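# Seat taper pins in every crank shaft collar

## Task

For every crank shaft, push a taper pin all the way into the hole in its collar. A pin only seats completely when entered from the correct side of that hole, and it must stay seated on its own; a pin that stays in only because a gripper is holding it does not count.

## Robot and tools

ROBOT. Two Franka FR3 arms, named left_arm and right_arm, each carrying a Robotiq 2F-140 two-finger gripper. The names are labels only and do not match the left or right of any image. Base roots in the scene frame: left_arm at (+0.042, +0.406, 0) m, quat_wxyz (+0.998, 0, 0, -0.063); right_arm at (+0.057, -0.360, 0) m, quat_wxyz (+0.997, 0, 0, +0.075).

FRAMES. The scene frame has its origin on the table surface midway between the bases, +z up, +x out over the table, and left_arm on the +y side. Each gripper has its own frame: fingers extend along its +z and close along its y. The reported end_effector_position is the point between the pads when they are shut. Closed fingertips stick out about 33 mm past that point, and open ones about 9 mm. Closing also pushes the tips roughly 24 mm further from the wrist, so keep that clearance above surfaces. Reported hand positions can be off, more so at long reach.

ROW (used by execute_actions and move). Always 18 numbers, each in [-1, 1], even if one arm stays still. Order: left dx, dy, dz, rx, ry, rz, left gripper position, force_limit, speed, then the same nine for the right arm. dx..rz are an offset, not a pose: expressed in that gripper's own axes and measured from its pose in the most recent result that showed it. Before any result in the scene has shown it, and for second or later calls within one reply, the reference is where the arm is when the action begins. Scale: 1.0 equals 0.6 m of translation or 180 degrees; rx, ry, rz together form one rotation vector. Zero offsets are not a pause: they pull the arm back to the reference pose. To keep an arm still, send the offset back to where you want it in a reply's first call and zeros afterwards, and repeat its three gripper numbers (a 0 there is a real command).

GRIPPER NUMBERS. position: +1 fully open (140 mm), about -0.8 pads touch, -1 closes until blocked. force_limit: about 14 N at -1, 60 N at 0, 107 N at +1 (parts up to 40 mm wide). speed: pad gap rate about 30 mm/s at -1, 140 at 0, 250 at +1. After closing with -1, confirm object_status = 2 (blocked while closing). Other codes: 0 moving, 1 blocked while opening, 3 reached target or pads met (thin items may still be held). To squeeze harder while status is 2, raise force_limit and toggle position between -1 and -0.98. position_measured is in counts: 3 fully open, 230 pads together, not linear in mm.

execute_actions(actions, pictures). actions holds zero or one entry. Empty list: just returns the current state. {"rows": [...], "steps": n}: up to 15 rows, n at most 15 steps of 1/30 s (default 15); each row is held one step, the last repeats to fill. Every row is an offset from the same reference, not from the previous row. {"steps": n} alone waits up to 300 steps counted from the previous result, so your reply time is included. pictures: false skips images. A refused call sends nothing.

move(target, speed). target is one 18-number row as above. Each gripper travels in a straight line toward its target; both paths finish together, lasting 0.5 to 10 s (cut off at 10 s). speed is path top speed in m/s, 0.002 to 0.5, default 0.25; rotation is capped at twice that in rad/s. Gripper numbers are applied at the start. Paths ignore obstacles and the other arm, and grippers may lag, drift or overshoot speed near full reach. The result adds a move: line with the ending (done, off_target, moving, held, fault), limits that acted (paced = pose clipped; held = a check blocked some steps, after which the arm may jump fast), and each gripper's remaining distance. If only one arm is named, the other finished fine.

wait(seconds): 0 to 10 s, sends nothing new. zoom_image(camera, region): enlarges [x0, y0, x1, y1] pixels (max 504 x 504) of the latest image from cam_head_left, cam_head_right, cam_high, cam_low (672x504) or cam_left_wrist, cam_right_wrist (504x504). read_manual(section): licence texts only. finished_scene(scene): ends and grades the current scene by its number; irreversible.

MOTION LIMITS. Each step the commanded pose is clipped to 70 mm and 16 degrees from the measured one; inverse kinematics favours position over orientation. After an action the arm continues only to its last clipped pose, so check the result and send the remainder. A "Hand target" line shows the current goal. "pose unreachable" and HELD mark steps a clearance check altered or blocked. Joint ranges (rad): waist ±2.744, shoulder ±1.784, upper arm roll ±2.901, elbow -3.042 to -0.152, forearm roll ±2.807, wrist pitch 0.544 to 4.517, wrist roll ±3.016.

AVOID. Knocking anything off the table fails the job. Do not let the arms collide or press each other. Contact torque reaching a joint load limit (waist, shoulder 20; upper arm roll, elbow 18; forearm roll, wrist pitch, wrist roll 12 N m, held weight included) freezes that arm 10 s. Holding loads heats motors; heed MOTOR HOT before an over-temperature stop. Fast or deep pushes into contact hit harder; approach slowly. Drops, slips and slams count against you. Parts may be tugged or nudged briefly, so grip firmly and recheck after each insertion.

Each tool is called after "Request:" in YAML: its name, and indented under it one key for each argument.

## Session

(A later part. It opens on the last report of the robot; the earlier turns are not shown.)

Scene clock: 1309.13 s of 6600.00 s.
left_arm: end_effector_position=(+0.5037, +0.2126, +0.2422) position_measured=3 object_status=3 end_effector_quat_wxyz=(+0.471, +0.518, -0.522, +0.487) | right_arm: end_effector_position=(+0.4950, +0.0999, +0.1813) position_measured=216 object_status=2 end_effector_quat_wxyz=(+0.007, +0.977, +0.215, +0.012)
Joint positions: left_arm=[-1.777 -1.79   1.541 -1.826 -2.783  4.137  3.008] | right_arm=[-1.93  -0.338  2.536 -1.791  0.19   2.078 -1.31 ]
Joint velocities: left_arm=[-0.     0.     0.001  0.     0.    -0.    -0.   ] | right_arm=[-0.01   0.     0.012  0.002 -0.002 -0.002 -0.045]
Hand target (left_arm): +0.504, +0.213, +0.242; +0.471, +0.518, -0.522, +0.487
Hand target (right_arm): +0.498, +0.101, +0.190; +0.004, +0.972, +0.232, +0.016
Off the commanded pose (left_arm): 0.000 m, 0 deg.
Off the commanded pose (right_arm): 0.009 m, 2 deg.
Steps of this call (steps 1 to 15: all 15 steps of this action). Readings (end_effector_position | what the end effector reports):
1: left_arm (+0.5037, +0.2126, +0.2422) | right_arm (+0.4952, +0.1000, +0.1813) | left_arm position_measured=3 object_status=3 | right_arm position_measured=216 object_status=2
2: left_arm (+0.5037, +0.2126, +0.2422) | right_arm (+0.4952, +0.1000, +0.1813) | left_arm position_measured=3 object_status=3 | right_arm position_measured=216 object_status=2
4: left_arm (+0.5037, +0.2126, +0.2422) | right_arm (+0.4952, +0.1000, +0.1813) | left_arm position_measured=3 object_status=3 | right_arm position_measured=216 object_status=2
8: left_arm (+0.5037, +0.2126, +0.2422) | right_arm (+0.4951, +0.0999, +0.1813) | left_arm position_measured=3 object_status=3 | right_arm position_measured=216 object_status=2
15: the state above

Request:
execute_actions:
  actions:
    - {"rows": [[0,0,0,0,0,0,1,0,0,0,0,-0.008,0,0,0,-1,1,-0.9],[0,0,0,0,0,0,1,0,0,0,0,-0.005,0,0,0,-1,1,-0.9],[0,0,0,0,0,0,1,0,0,0,0,-0.003,0,0,0,-1,1,-0.9],[0,0,0,0,0,0,1,0,0,0,0,-0.002,0,0,0,-1,1,-0.9],[0,0,0,0,0,0,1,0,0,0,0,-0.002,0,0,0,-0.55,1,-0.9]], "steps": 15}
  pictures: false

Request:
move:
  target: [0,0,0,0,0,0,1,0,0,-0.06,-0.03,-0.13,0.004,-0.008,0.138,-0.55,1,-0.9]
  speed: 0.1

Request:
zoom_image:
  camera: "cam_left_wrist"
  region: [270,290,330,340]

Scene clock: 1334.13 s of 6600.00 s.
left_arm: end_effector_position=(+0.5037, +0.2126, +0.2422) position_measured=3 object_status=3 end_effector_quat_wxyz=(+0.471, +0.518, -0.522, +0.487) | right_arm: end_effector_position=(+0.4948, +0.0999, +0.1813) position_measured=199 object_status=0 end_effector_quat_wxyz=(+0.007, +0.977, +0.215, +0.012)
Joint positions: left_arm=[-1.777 -1.79   1.541 -1.826 -2.783  4.137  3.008] | right_arm=[-1.93  -0.338  2.538 -1.791  0.189  2.077 -1.31 ]
Joint velocities: left_arm=[ 0.001  0.001  0.002 -0.001 -0.001  0.     0.   ] | right_arm=[-0.     0.002  0.    -0.    -0.001 -0.     0.003]
Hand target (left_arm): +0.504, +0.213, +0.242; +0.471, +0.518, -0.522, +0.487
Hand target (right_arm): +0.495, +0.100, +0.182; +0.007, +0.977, +0.215, +0.012
Off the commanded pose (left_arm): 0.000 m, 0 deg.
Off the commanded pose (right_arm): 0.001 m, 0 deg.
Steps of this call (steps 1 to 90: nothing new was sent; then 21.50 s passed at rest; steps 91 to 105: all 15 steps of this action). Readings (end_effector_position | what the end effector reports):
91: left_arm (+0.5037, +0.2126, +0.2422) | right_arm (+0.4949, +0.0999, +0.1812) | left_arm position_measured=3 object_status=3 | right_arm position_measured=216 object_status=2
92: left_arm (+0.5037, +0.2126, +0.2422) | right_arm (+0.4949, +0.0999, +0.1812) | left_arm position_measured=3 object_status=3 | right_arm position_measured=216 object_status=2
94: left_arm (+0.5037, +0.2126, +0.2422) | right_arm (+0.4949, +0.0999, +0.1812) | left_arm position_measured=3 object_status=3 | right_arm position_measured=216 object_status=2
98: left_arm (+0.5037, +0.2126, +0.2422) | right_arm (+0.4948, +0.0998, +0.1810) | left_arm position_measured=3 object_status=3 | right_arm position_measured=209 object_status=0
105: the state above

Scene clock: 1337.23 s of 6600.00 s.
left_arm: end_effector_position=(+0.5037, +0.2126, +0.2422) position_measured=3 object_status=3 end_effector_quat_wxyz=(+0.471, +0.518, -0.522, +0.487) | right_arm: end_effector_position=(+0.4533, +0.1033, +0.2585) position_measured=199 object_status=3 end_effector_quat_wxyz=(-0.000, +1.000, +0.005, -0.001)
Joint positions: left_arm=[-1.777 -1.79   1.541 -1.826 -2.783  4.137  3.008] | right_arm=[-1.777 -0.212  2.429 -1.755  0.148  1.912 -0.818]
Joint velocities: left_arm=[ 0.    -0.001 -0.     0.    -0.     0.    -0.   ] | right_arm=[-0.    -0.    -0.001 -0.    -0.003 -0.     0.029]
Hand target (left_arm): +0.504, +0.213, +0.242; +0.471, +0.518, -0.522, +0.487
Hand target (right_arm): +0.453, +0.103, +0.260; +0.000, +1.000, -0.001, -0.000
Off the commanded pose (left_arm): 0.000 m, 0 deg.
Off the commanded pose (right_arm): 0.002 m, 1 deg.
move: done

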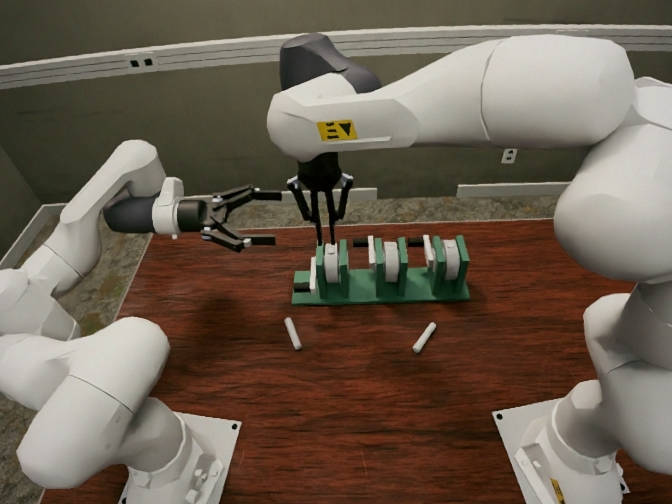

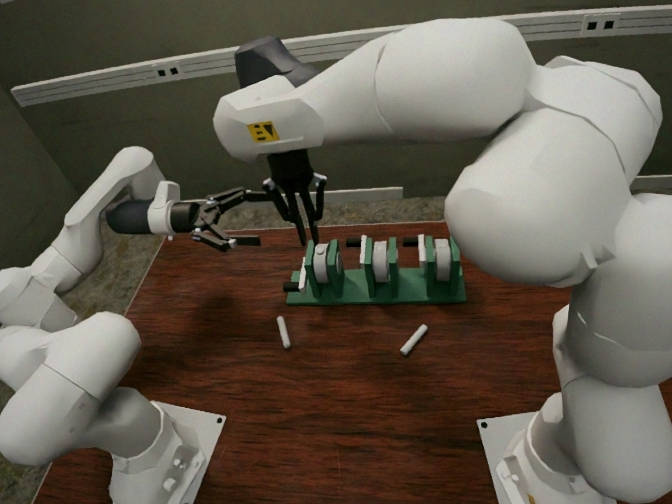

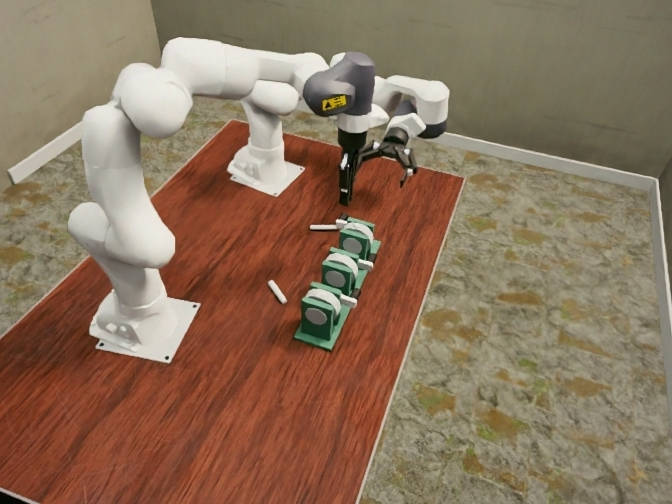

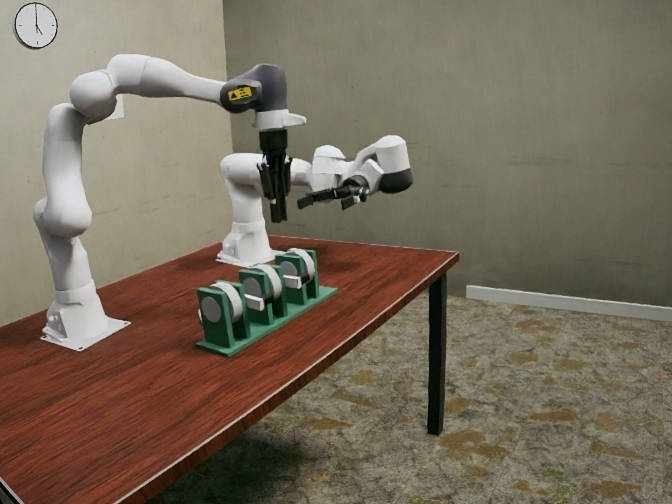

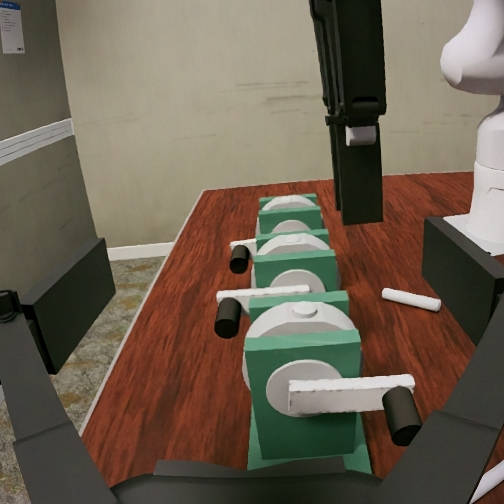

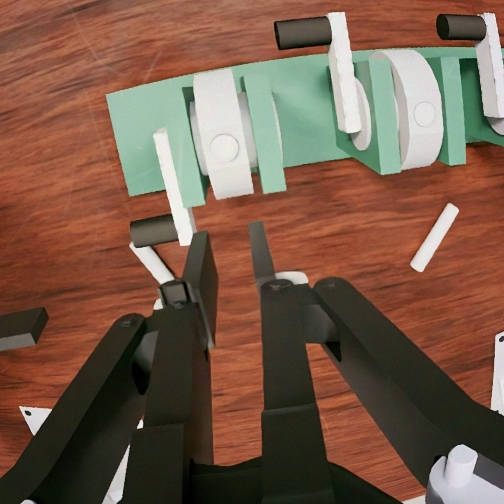

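Region (270, 290, 330, 340) of cam_left_wrist's 504x504 image, scaled by 8.400, with more detail than that image has.

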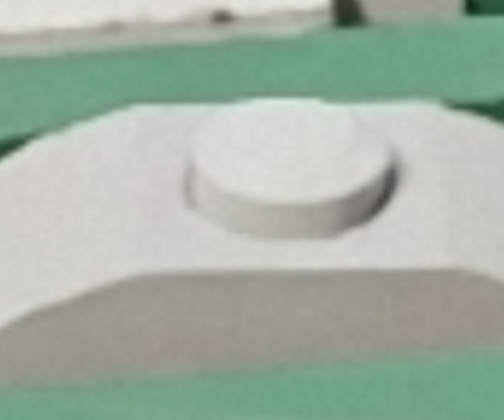

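Request:
move:
  target: [0,0,0,0,0,0,1,0,0,-0.089,0.005,0.03,0,0.5,0,-0.55,1,-0.9]
  speed: 0.2

Scene clock: 1345.47 s of 6600.00 s.
left_arm: end_effector_position=(+0.5037, +0.2126, +0.2422) position_measured=3 object_status=3 end_effector_quat_wxyz=(+0.471, +0.518, -0.522, +0.487) | right_arm: end_effector_position=(+0.3940, +0.0975, +0.2349) position_measured=199 object_status=3 end_effector_quat_wxyz=(+0.004, +0.717, +0.012, +0.696)
Joint positions: left_arm=[-1.777 -1.79   1.541 -1.826 -2.783  4.137  3.008] | right_arm=[-1.514 -0.253  2.876 -2.398 -1.579  1.684  1.052]
Joint velocities: left_arm=[ 0.001 -0.     0.    -0.    -0.001 -0.     0.001] | right_arm=[-0.     0.     0.     0.001 -0.    -0.005  0.03 ]
Hand target (left_arm): +0.504, +0.213, +0.242; +0.471, +0.518, -0.522, +0.487
Hand target (right_arm): +0.394, +0.099, +0.236; -0.002, +0.716, +0.007, +0.698
Off the commanded pose (left_arm): 0.000 m, 0 deg.
Off the commanded pose (right_arm): 0.009 m, 2 deg.
After step 90, 0.50 s passed at rest.
move: off_target (right_arm)

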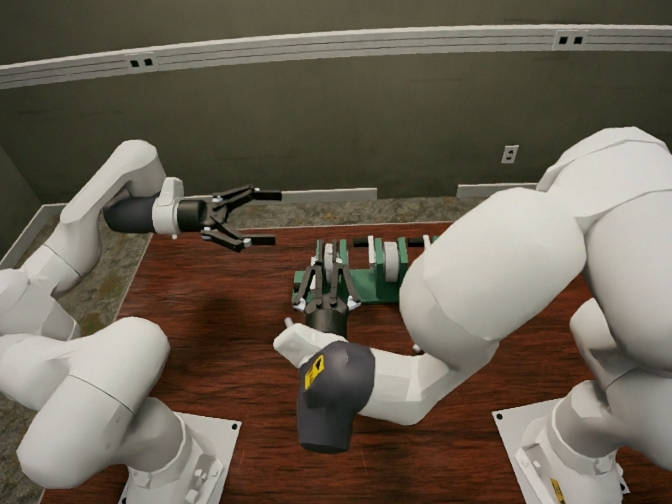

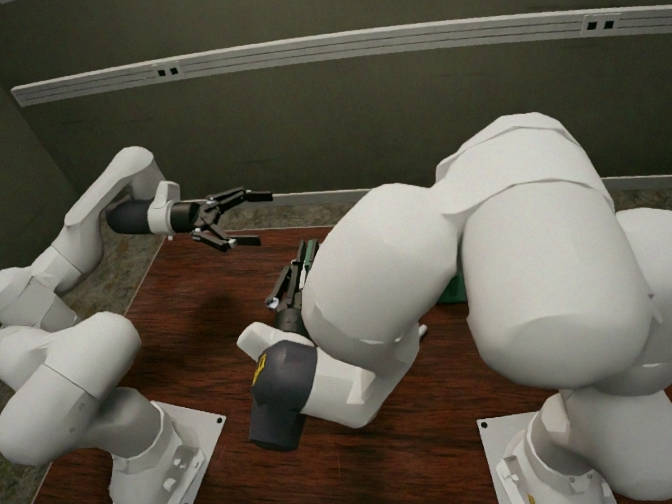

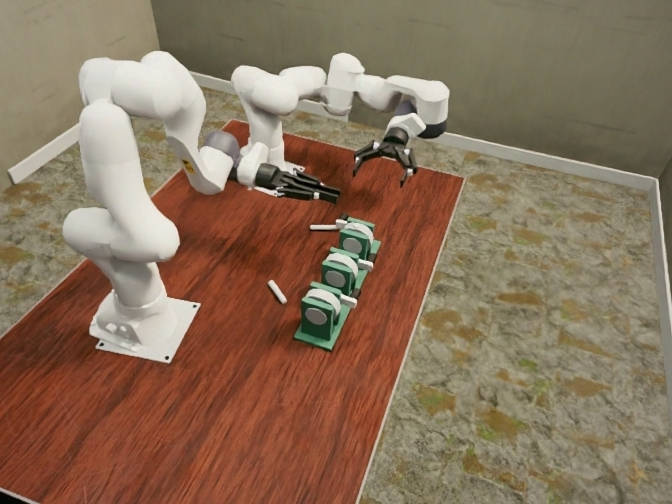

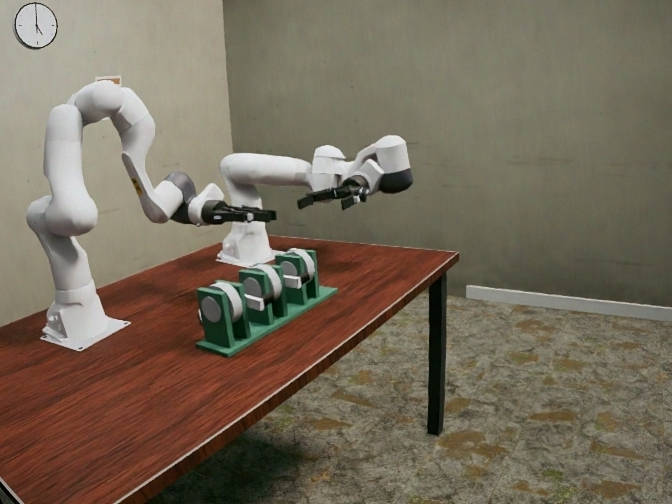

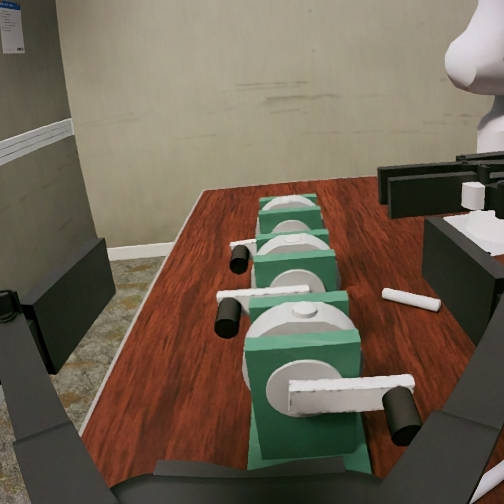

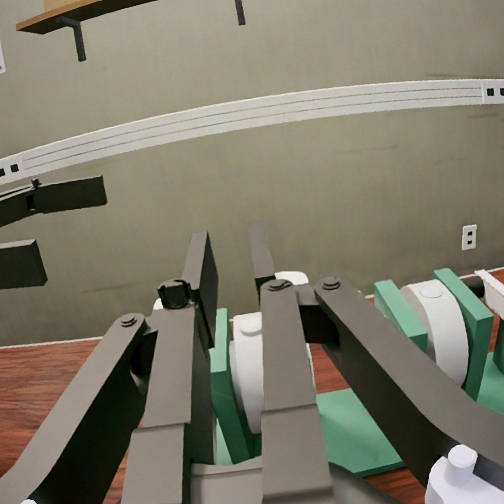

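Request:
move:
  target: [0,0,0,0,0,0,1,0,0,-0.05,-0.004,0.01,0,0,0.5,0.5,1,0]
  speed: 0.3

Scene clock: 1358.47 s of 6600.00 s.
left_arm: end_effector_position=(+0.5037, +0.2126, +0.2422) position_measured=3 object_status=3 end_effector_quat_wxyz=(+0.471, +0.518, -0.522, +0.487) | right_arm: end_effector_position=(+0.3983, +0.0999, +0.2041) position_measured=66 object_status=3 end_effector_quat_wxyz=(+0.486, -0.520, +0.497, -0.497)
Joint positions: left_arm=[-1.777 -1.79   1.541 -1.826 -2.783  4.137  3.008] | right_arm=[-1.525 -0.339  2.876 -2.369 -1.579  1.709  2.667]
Joint velocities: left_arm=[ 0.     0.    -0.    -0.001 -0.001  0.001 -0.   ] | right_arm=[-0.     0.001 -0.001  0.001 -0.001 -0.     0.033]
Hand target (left_arm): +0.504, +0.213, +0.242; +0.471, +0.518, -0.522, +0.487
Hand target (right_arm): +0.399, +0.099, +0.205; +0.490, -0.516, +0.499, -0.495
Off the commanded pose (left_arm): 0.000 m, 0 deg.
Off the commanded pose (right_arm): 0.001 m, 1 deg.
After step 90, 6.33 s passed at rest.
move: done

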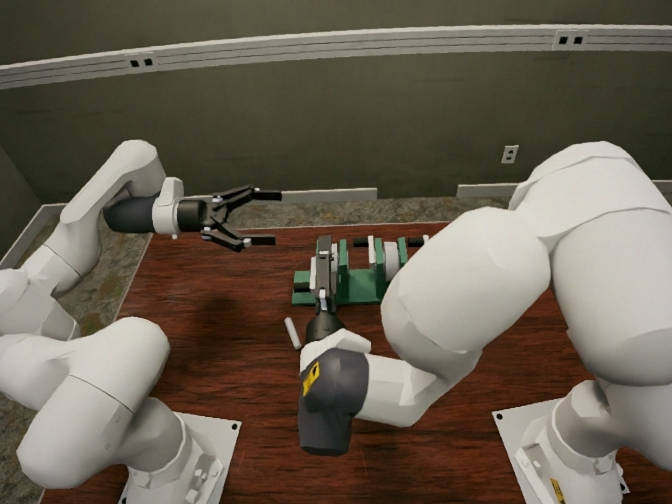

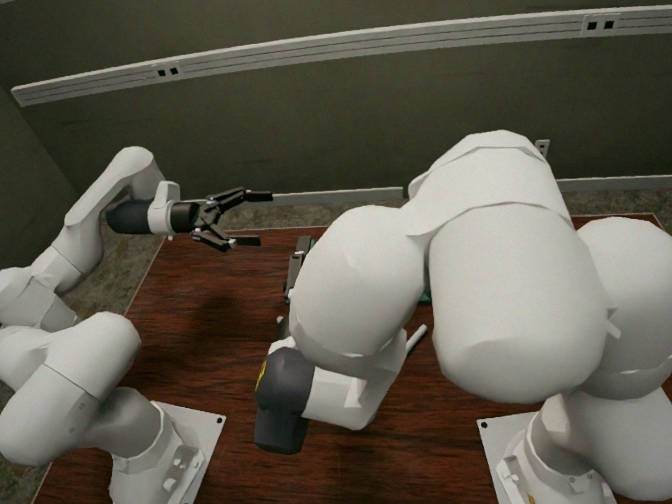

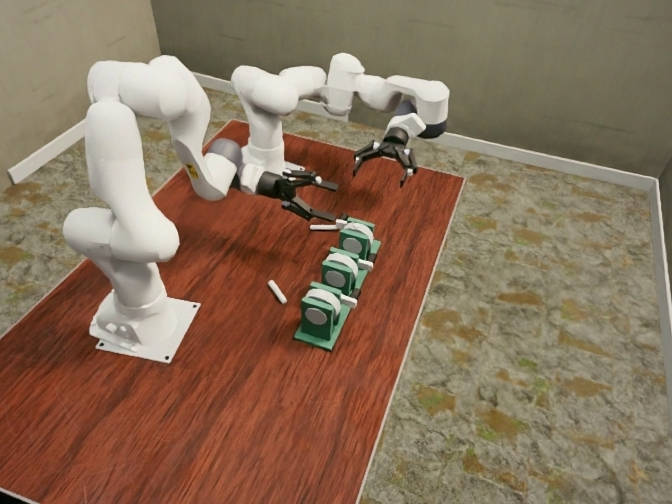

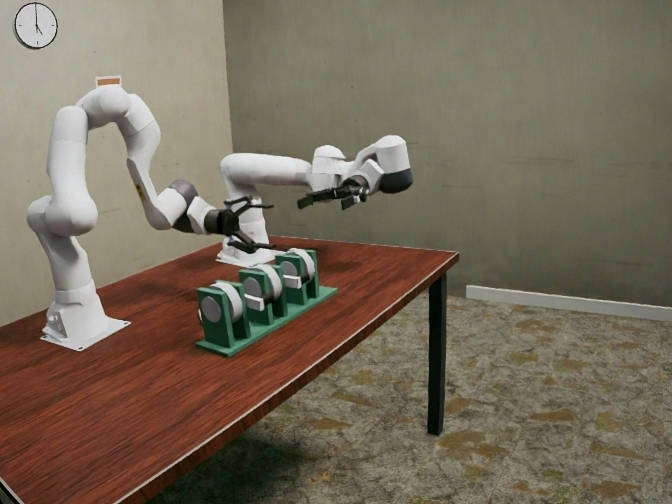

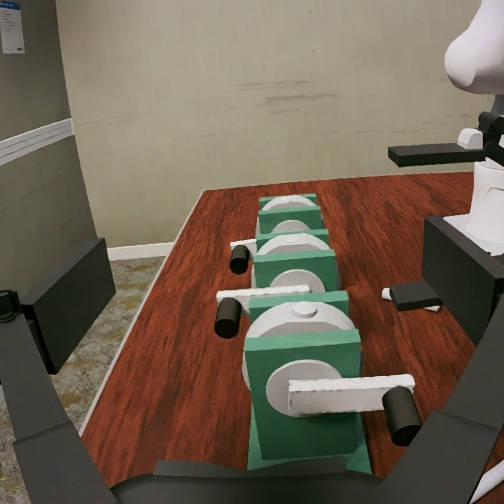

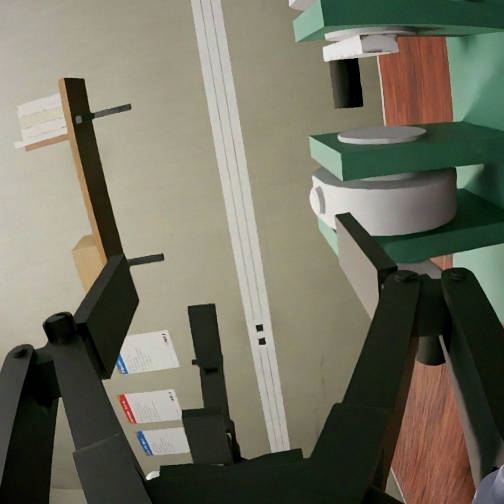

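Request:
move:
  target: [0,0,0,0,0,0,1,0,0,0,0.153,0.01,0.017,0,0.011,0.5,1,0]
  speed: 0.08

Scene clock: 1366.80 s of 6600.00 s.
left_arm: end_effector_position=(+0.5037, +0.2126, +0.2422) position_measured=3 object_status=3 end_effector_quat_wxyz=(+0.471, +0.518, -0.522, +0.487) | right_arm: end_effector_position=(+0.4030, +0.0953, +0.1110) position_measured=66 object_status=3 end_effector_quat_wxyz=(+0.504, -0.501, +0.489, -0.505)
Joint positions: left_arm=[-1.777 -1.79   1.541 -1.826 -2.783  4.137  3.008] | right_arm=[-1.525 -0.647  2.885 -2.256 -1.558  1.708  2.875]
Joint velocities: left_arm=[ 0.001  0.     0.002 -0.001 -0.001 -0.001  0.   ] | right_arm=[-0.001 -0.001  0.     0.001 -0.     0.     0.028]
Hand target (left_arm): +0.504, +0.213, +0.242; +0.471, +0.518, -0.522, +0.487
Hand target (right_arm): +0.402, +0.096, +0.111; +0.508, -0.497, +0.492, -0.502
Off the commanded pose (left_arm): 0.000 m, 0 deg.
Off the commanded pose (right_arm): 0.003 m, 1 deg.
After step 90, 3.60 s passed at rest.
move: done

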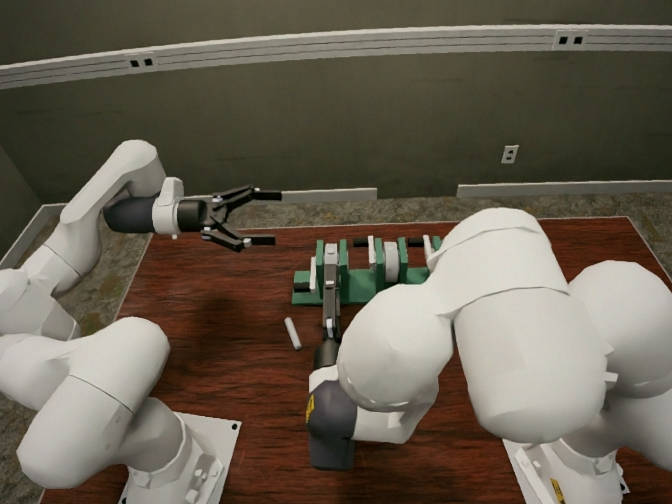

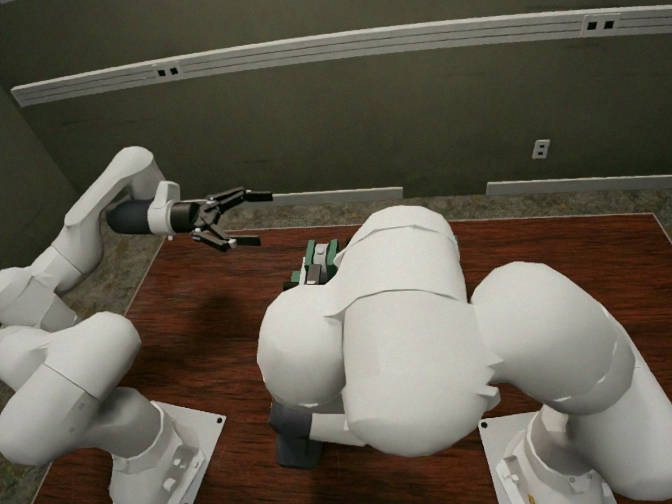

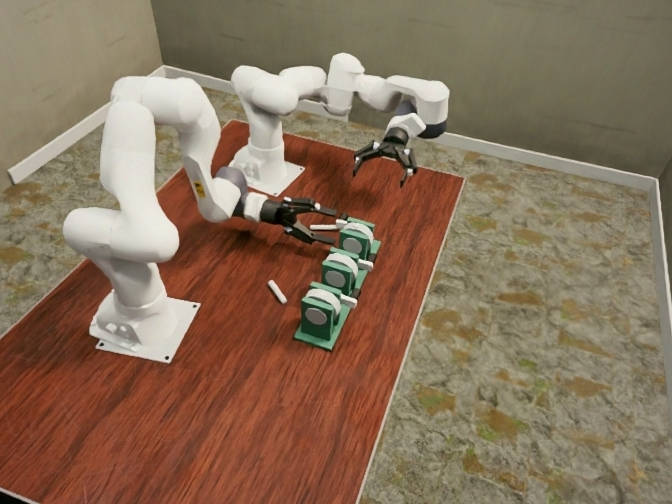

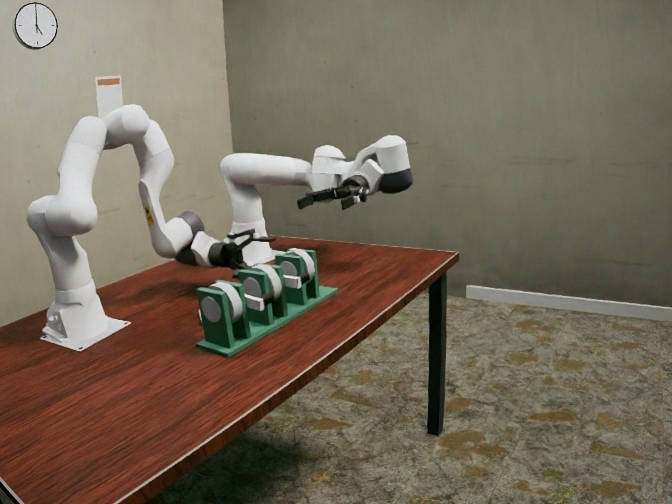

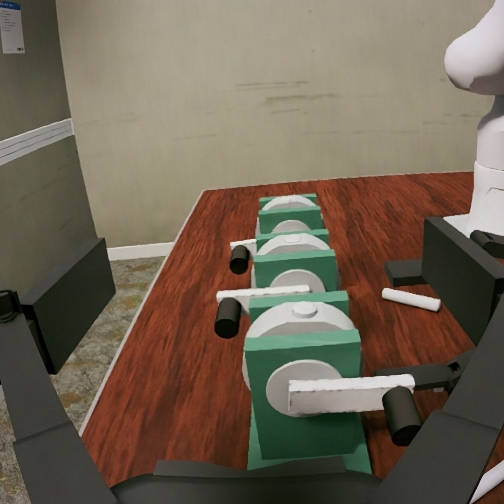

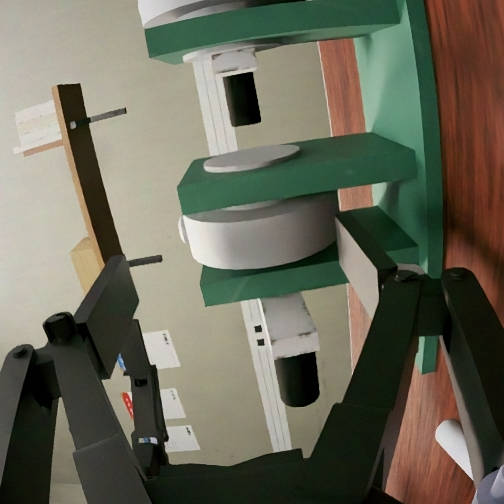

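Request:
move:
  target: [0,0,0,0,0,0,1,0,0,-0.006,0.014,0.055,0,0,0.004,0.6,1,0]
  speed: 0.04

Request:
zoom_image:
  camera: "cam_head_left"
  region: [280,220,390,330]

Scene clock: 1387.40 s of 6600.00 s.
left_arm: end_effector_position=(+0.5037, +0.2126, +0.2422) position_measured=3 object_status=3 end_effector_quat_wxyz=(+0.471, +0.518, -0.522, +0.487) | right_arm: end_effector_position=(+0.4349, +0.0983, +0.1040) position_measured=53 object_status=3 end_effector_quat_wxyz=(+0.506, -0.499, +0.490, -0.504)
Joint positions: left_arm=[-1.777 -1.79   1.541 -1.826 -2.783  4.137  3.008] | right_arm=[-1.574 -0.682  2.861 -2.223 -1.614  1.742  2.891]
Joint velocities: left_arm=[ 0.    -0.001 -0.    -0.     0.001 -0.     0.001] | right_arm=[-0.001 -0.    -0.     0.003 -0.008  0.006  0.005]
Hand target (left_arm): +0.504, +0.213, +0.242; +0.471, +0.518, -0.522, +0.487
Hand target (right_arm): +0.436, +0.099, +0.103; +0.507, -0.498, +0.492, -0.502
Off the commanded pose (left_arm): 0.000 m, 0 deg.
Off the commanded pose (right_arm): 0.002 m, 0 deg.
After step 90, 16.43 s passed at rest.
move: done

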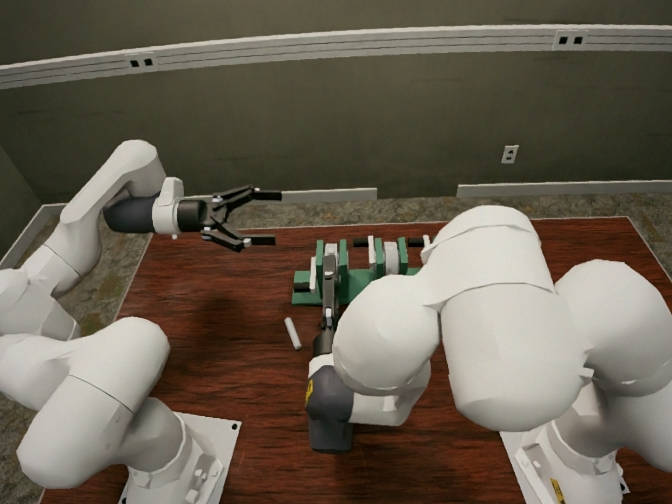

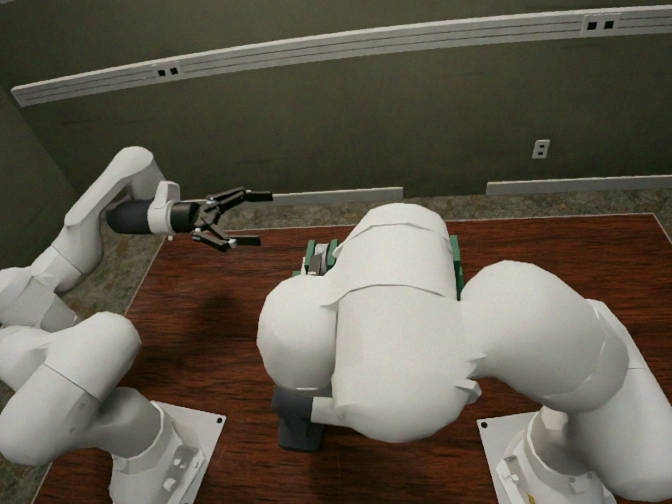

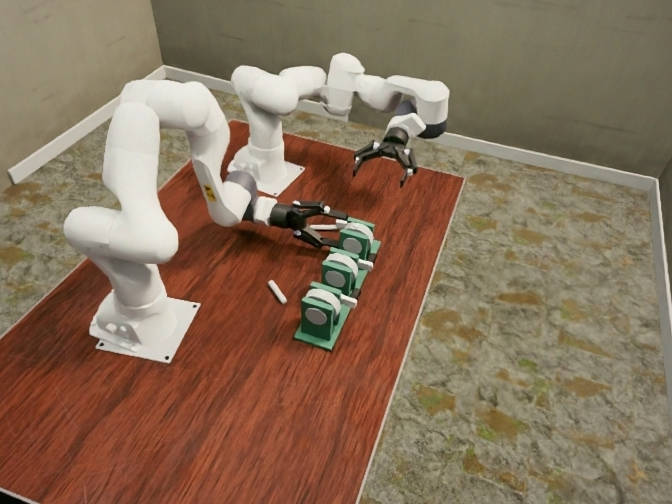

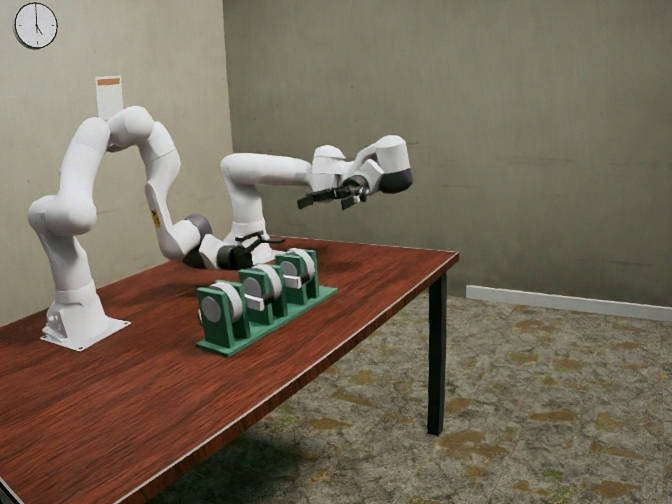

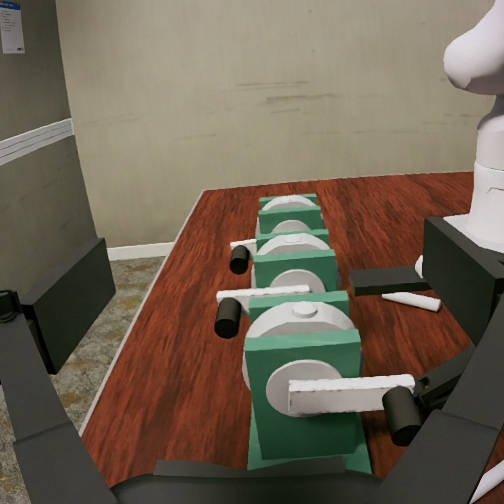

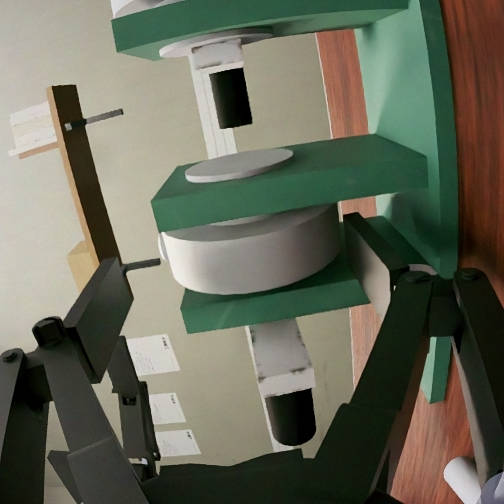

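Region (280, 220, 390, 330) of cam_head_left's 672x504 image, scaled by 4.582, with more detail than that image has.

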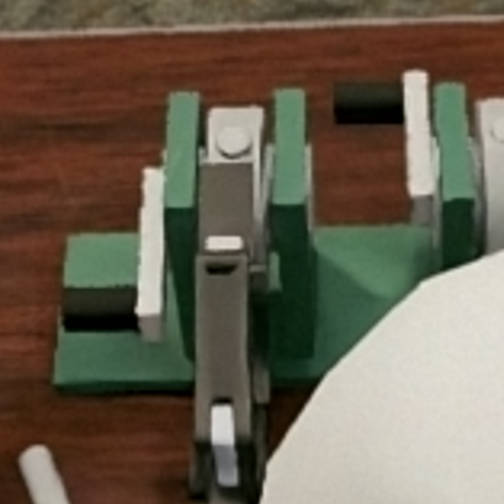

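Request:
move:
  target: [0,0,0,0,0,0,1,0,0,0.002,0.014,0.0,0,0,0,0.78,1,-0.5]
  speed: 0.02

Request:
move:
  target: [0,0,0,0,0,0,1,0,0,0.0,0.001,0.05,0,0,0,0.78,1,-0.5]
  speed: 0.015

Scene clock: 1400.27 s of 6600.00 s.
left_arm: end_effector_position=(+0.5037, +0.2126, +0.2422) position_measured=3 object_status=3 end_effector_quat_wxyz=(+0.471, +0.518, -0.522, +0.487) | right_arm: end_effector_position=(+0.4357, +0.0964, +0.0964) position_measured=31 object_status=3 end_effector_quat_wxyz=(+0.505, -0.501, +0.488, -0.506)
Joint positions: left_arm=[-1.777 -1.79   1.541 -1.826 -2.783  4.137  3.008] | right_arm=[-1.574 -0.704  2.861 -2.216 -1.613  1.743  2.897]
Joint velocities: left_arm=[ 0.001 -0.001  0.    -0.    -0.001  0.     0.002] | right_arm=[-0.    -0.001  0.001  0.004  0.001  0.     0.008]
Hand target (left_arm): +0.504, +0.213, +0.242; +0.471, +0.518, -0.522, +0.487
Hand target (right_arm): +0.435, +0.097, +0.096; +0.506, -0.499, +0.490, -0.504
Off the commanded pose (left_arm): 0.000 m, 0 deg.
Off the commanded pose (right_arm): 0.001 m, 0 deg.
After step 90, 9.17 s passed at rest.
move: done

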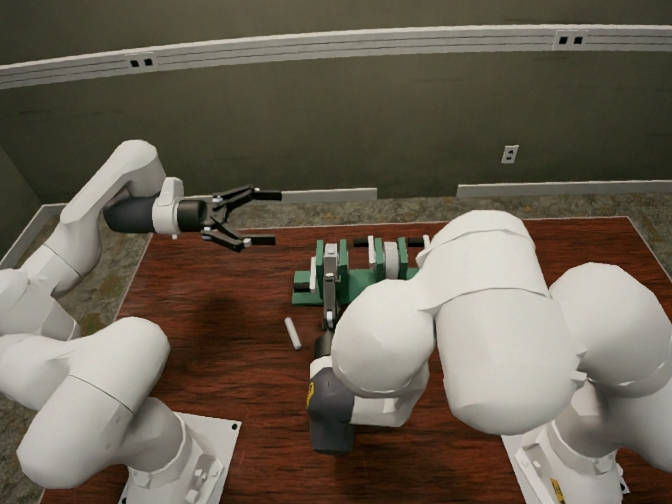

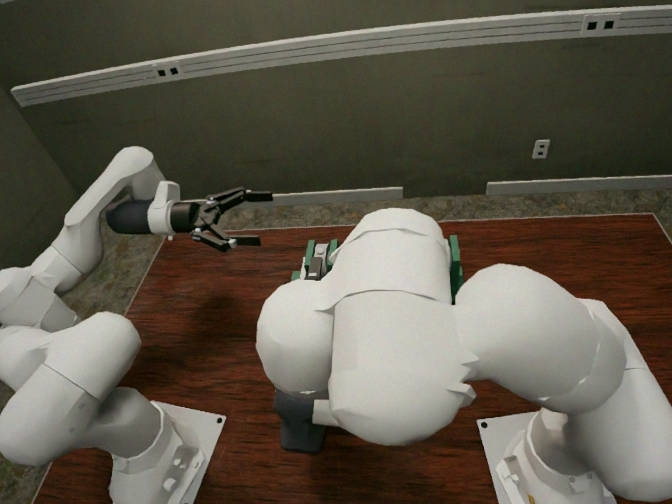

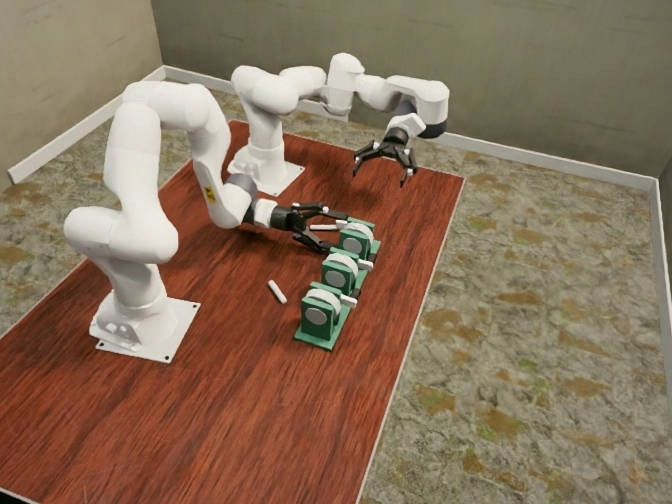

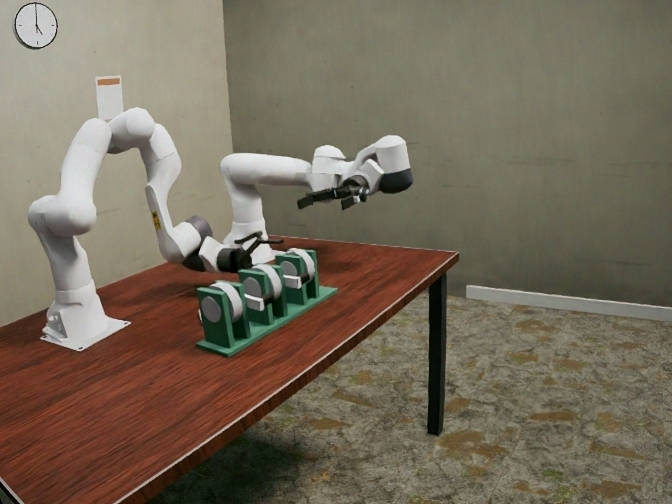

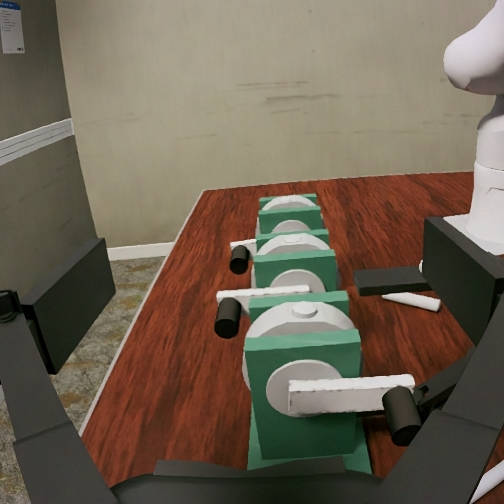

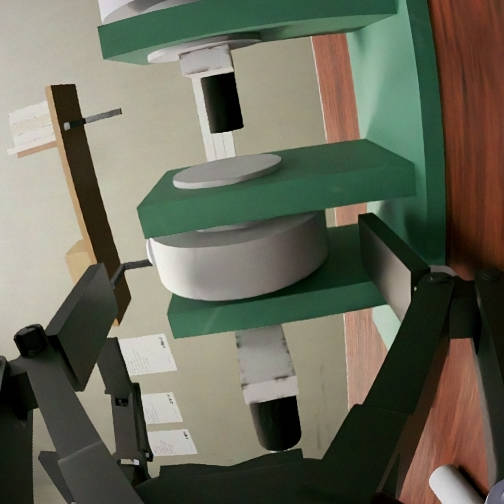

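Scene clock: 1402.50 s of 6600.00 s.
left_arm: end_effector_position=(+0.5037, +0.2126, +0.2422) position_measured=3 object_status=3 end_effector_quat_wxyz=(+0.471, +0.518, -0.522, +0.487) | right_arm: end_effector_position=(+0.4640, +0.0963, +0.0970) position_measured=31 object_status=3 end_effector_quat_wxyz=(+0.504, -0.502, +0.486, -0.507)
Joint positions: left_arm=[-1.777 -1.79   1.541 -1.826 -2.783  4.137  3.008] | right_arm=[-1.621 -0.714  2.843 -2.2   -1.667  1.77   2.897]
Joint velocities: left_arm=[-0.    -0.001 -0.    -0.001  0.    -0.001  0.   ] | right_arm=[-0.005  0.    -0.001  0.002 -0.007  0.002 -0.001]
Hand target (left_arm): +0.504, +0.213, +0.242; +0.471, +0.518, -0.522, +0.487
Hand target (right_arm): +0.466, +0.097, +0.097; +0.505, -0.501, +0.487, -0.506
Off the commanded pose (left_arm): 0.000 m, 0 deg.
Off the commanded pose (right_arm): 0.002 m, 0 deg.
move: done

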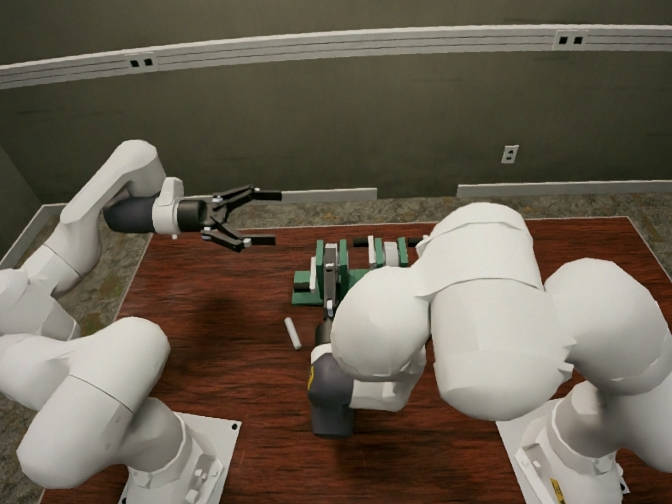

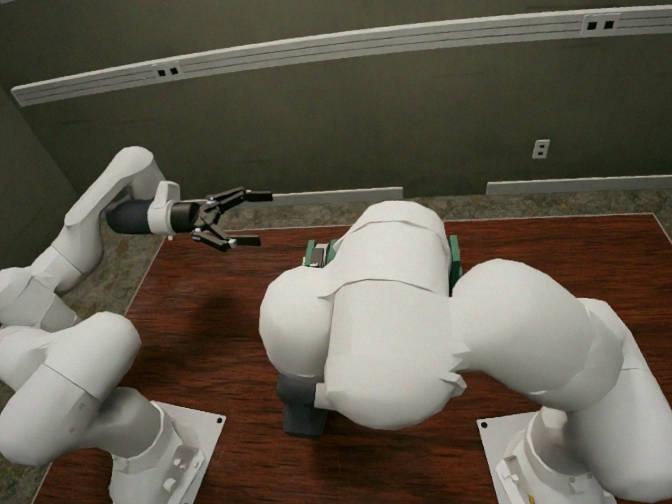

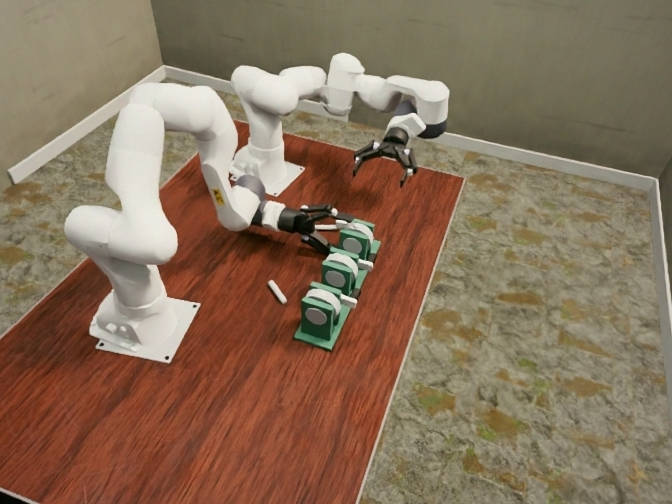

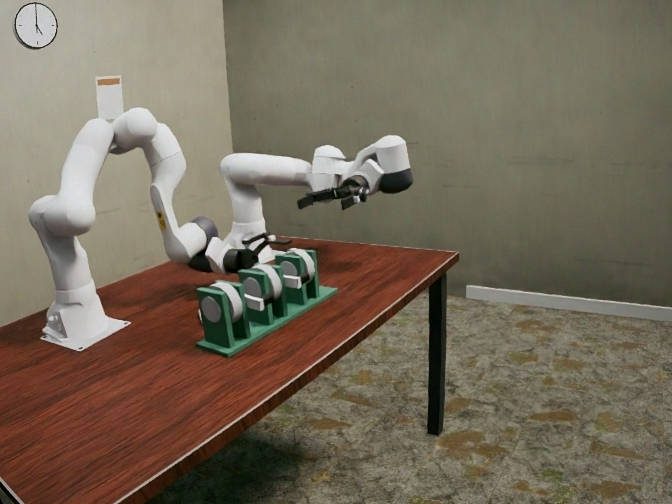

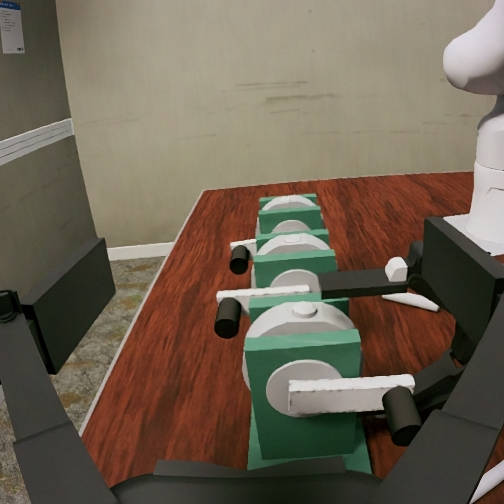

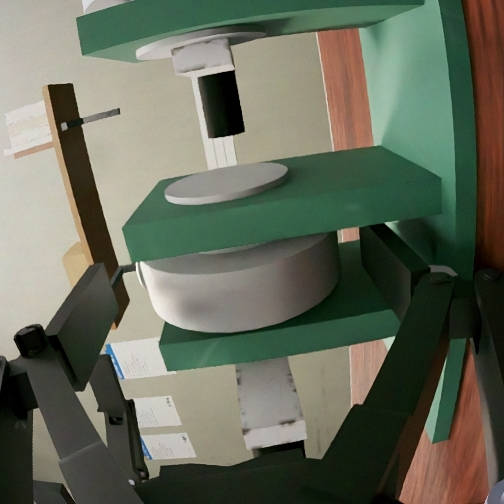

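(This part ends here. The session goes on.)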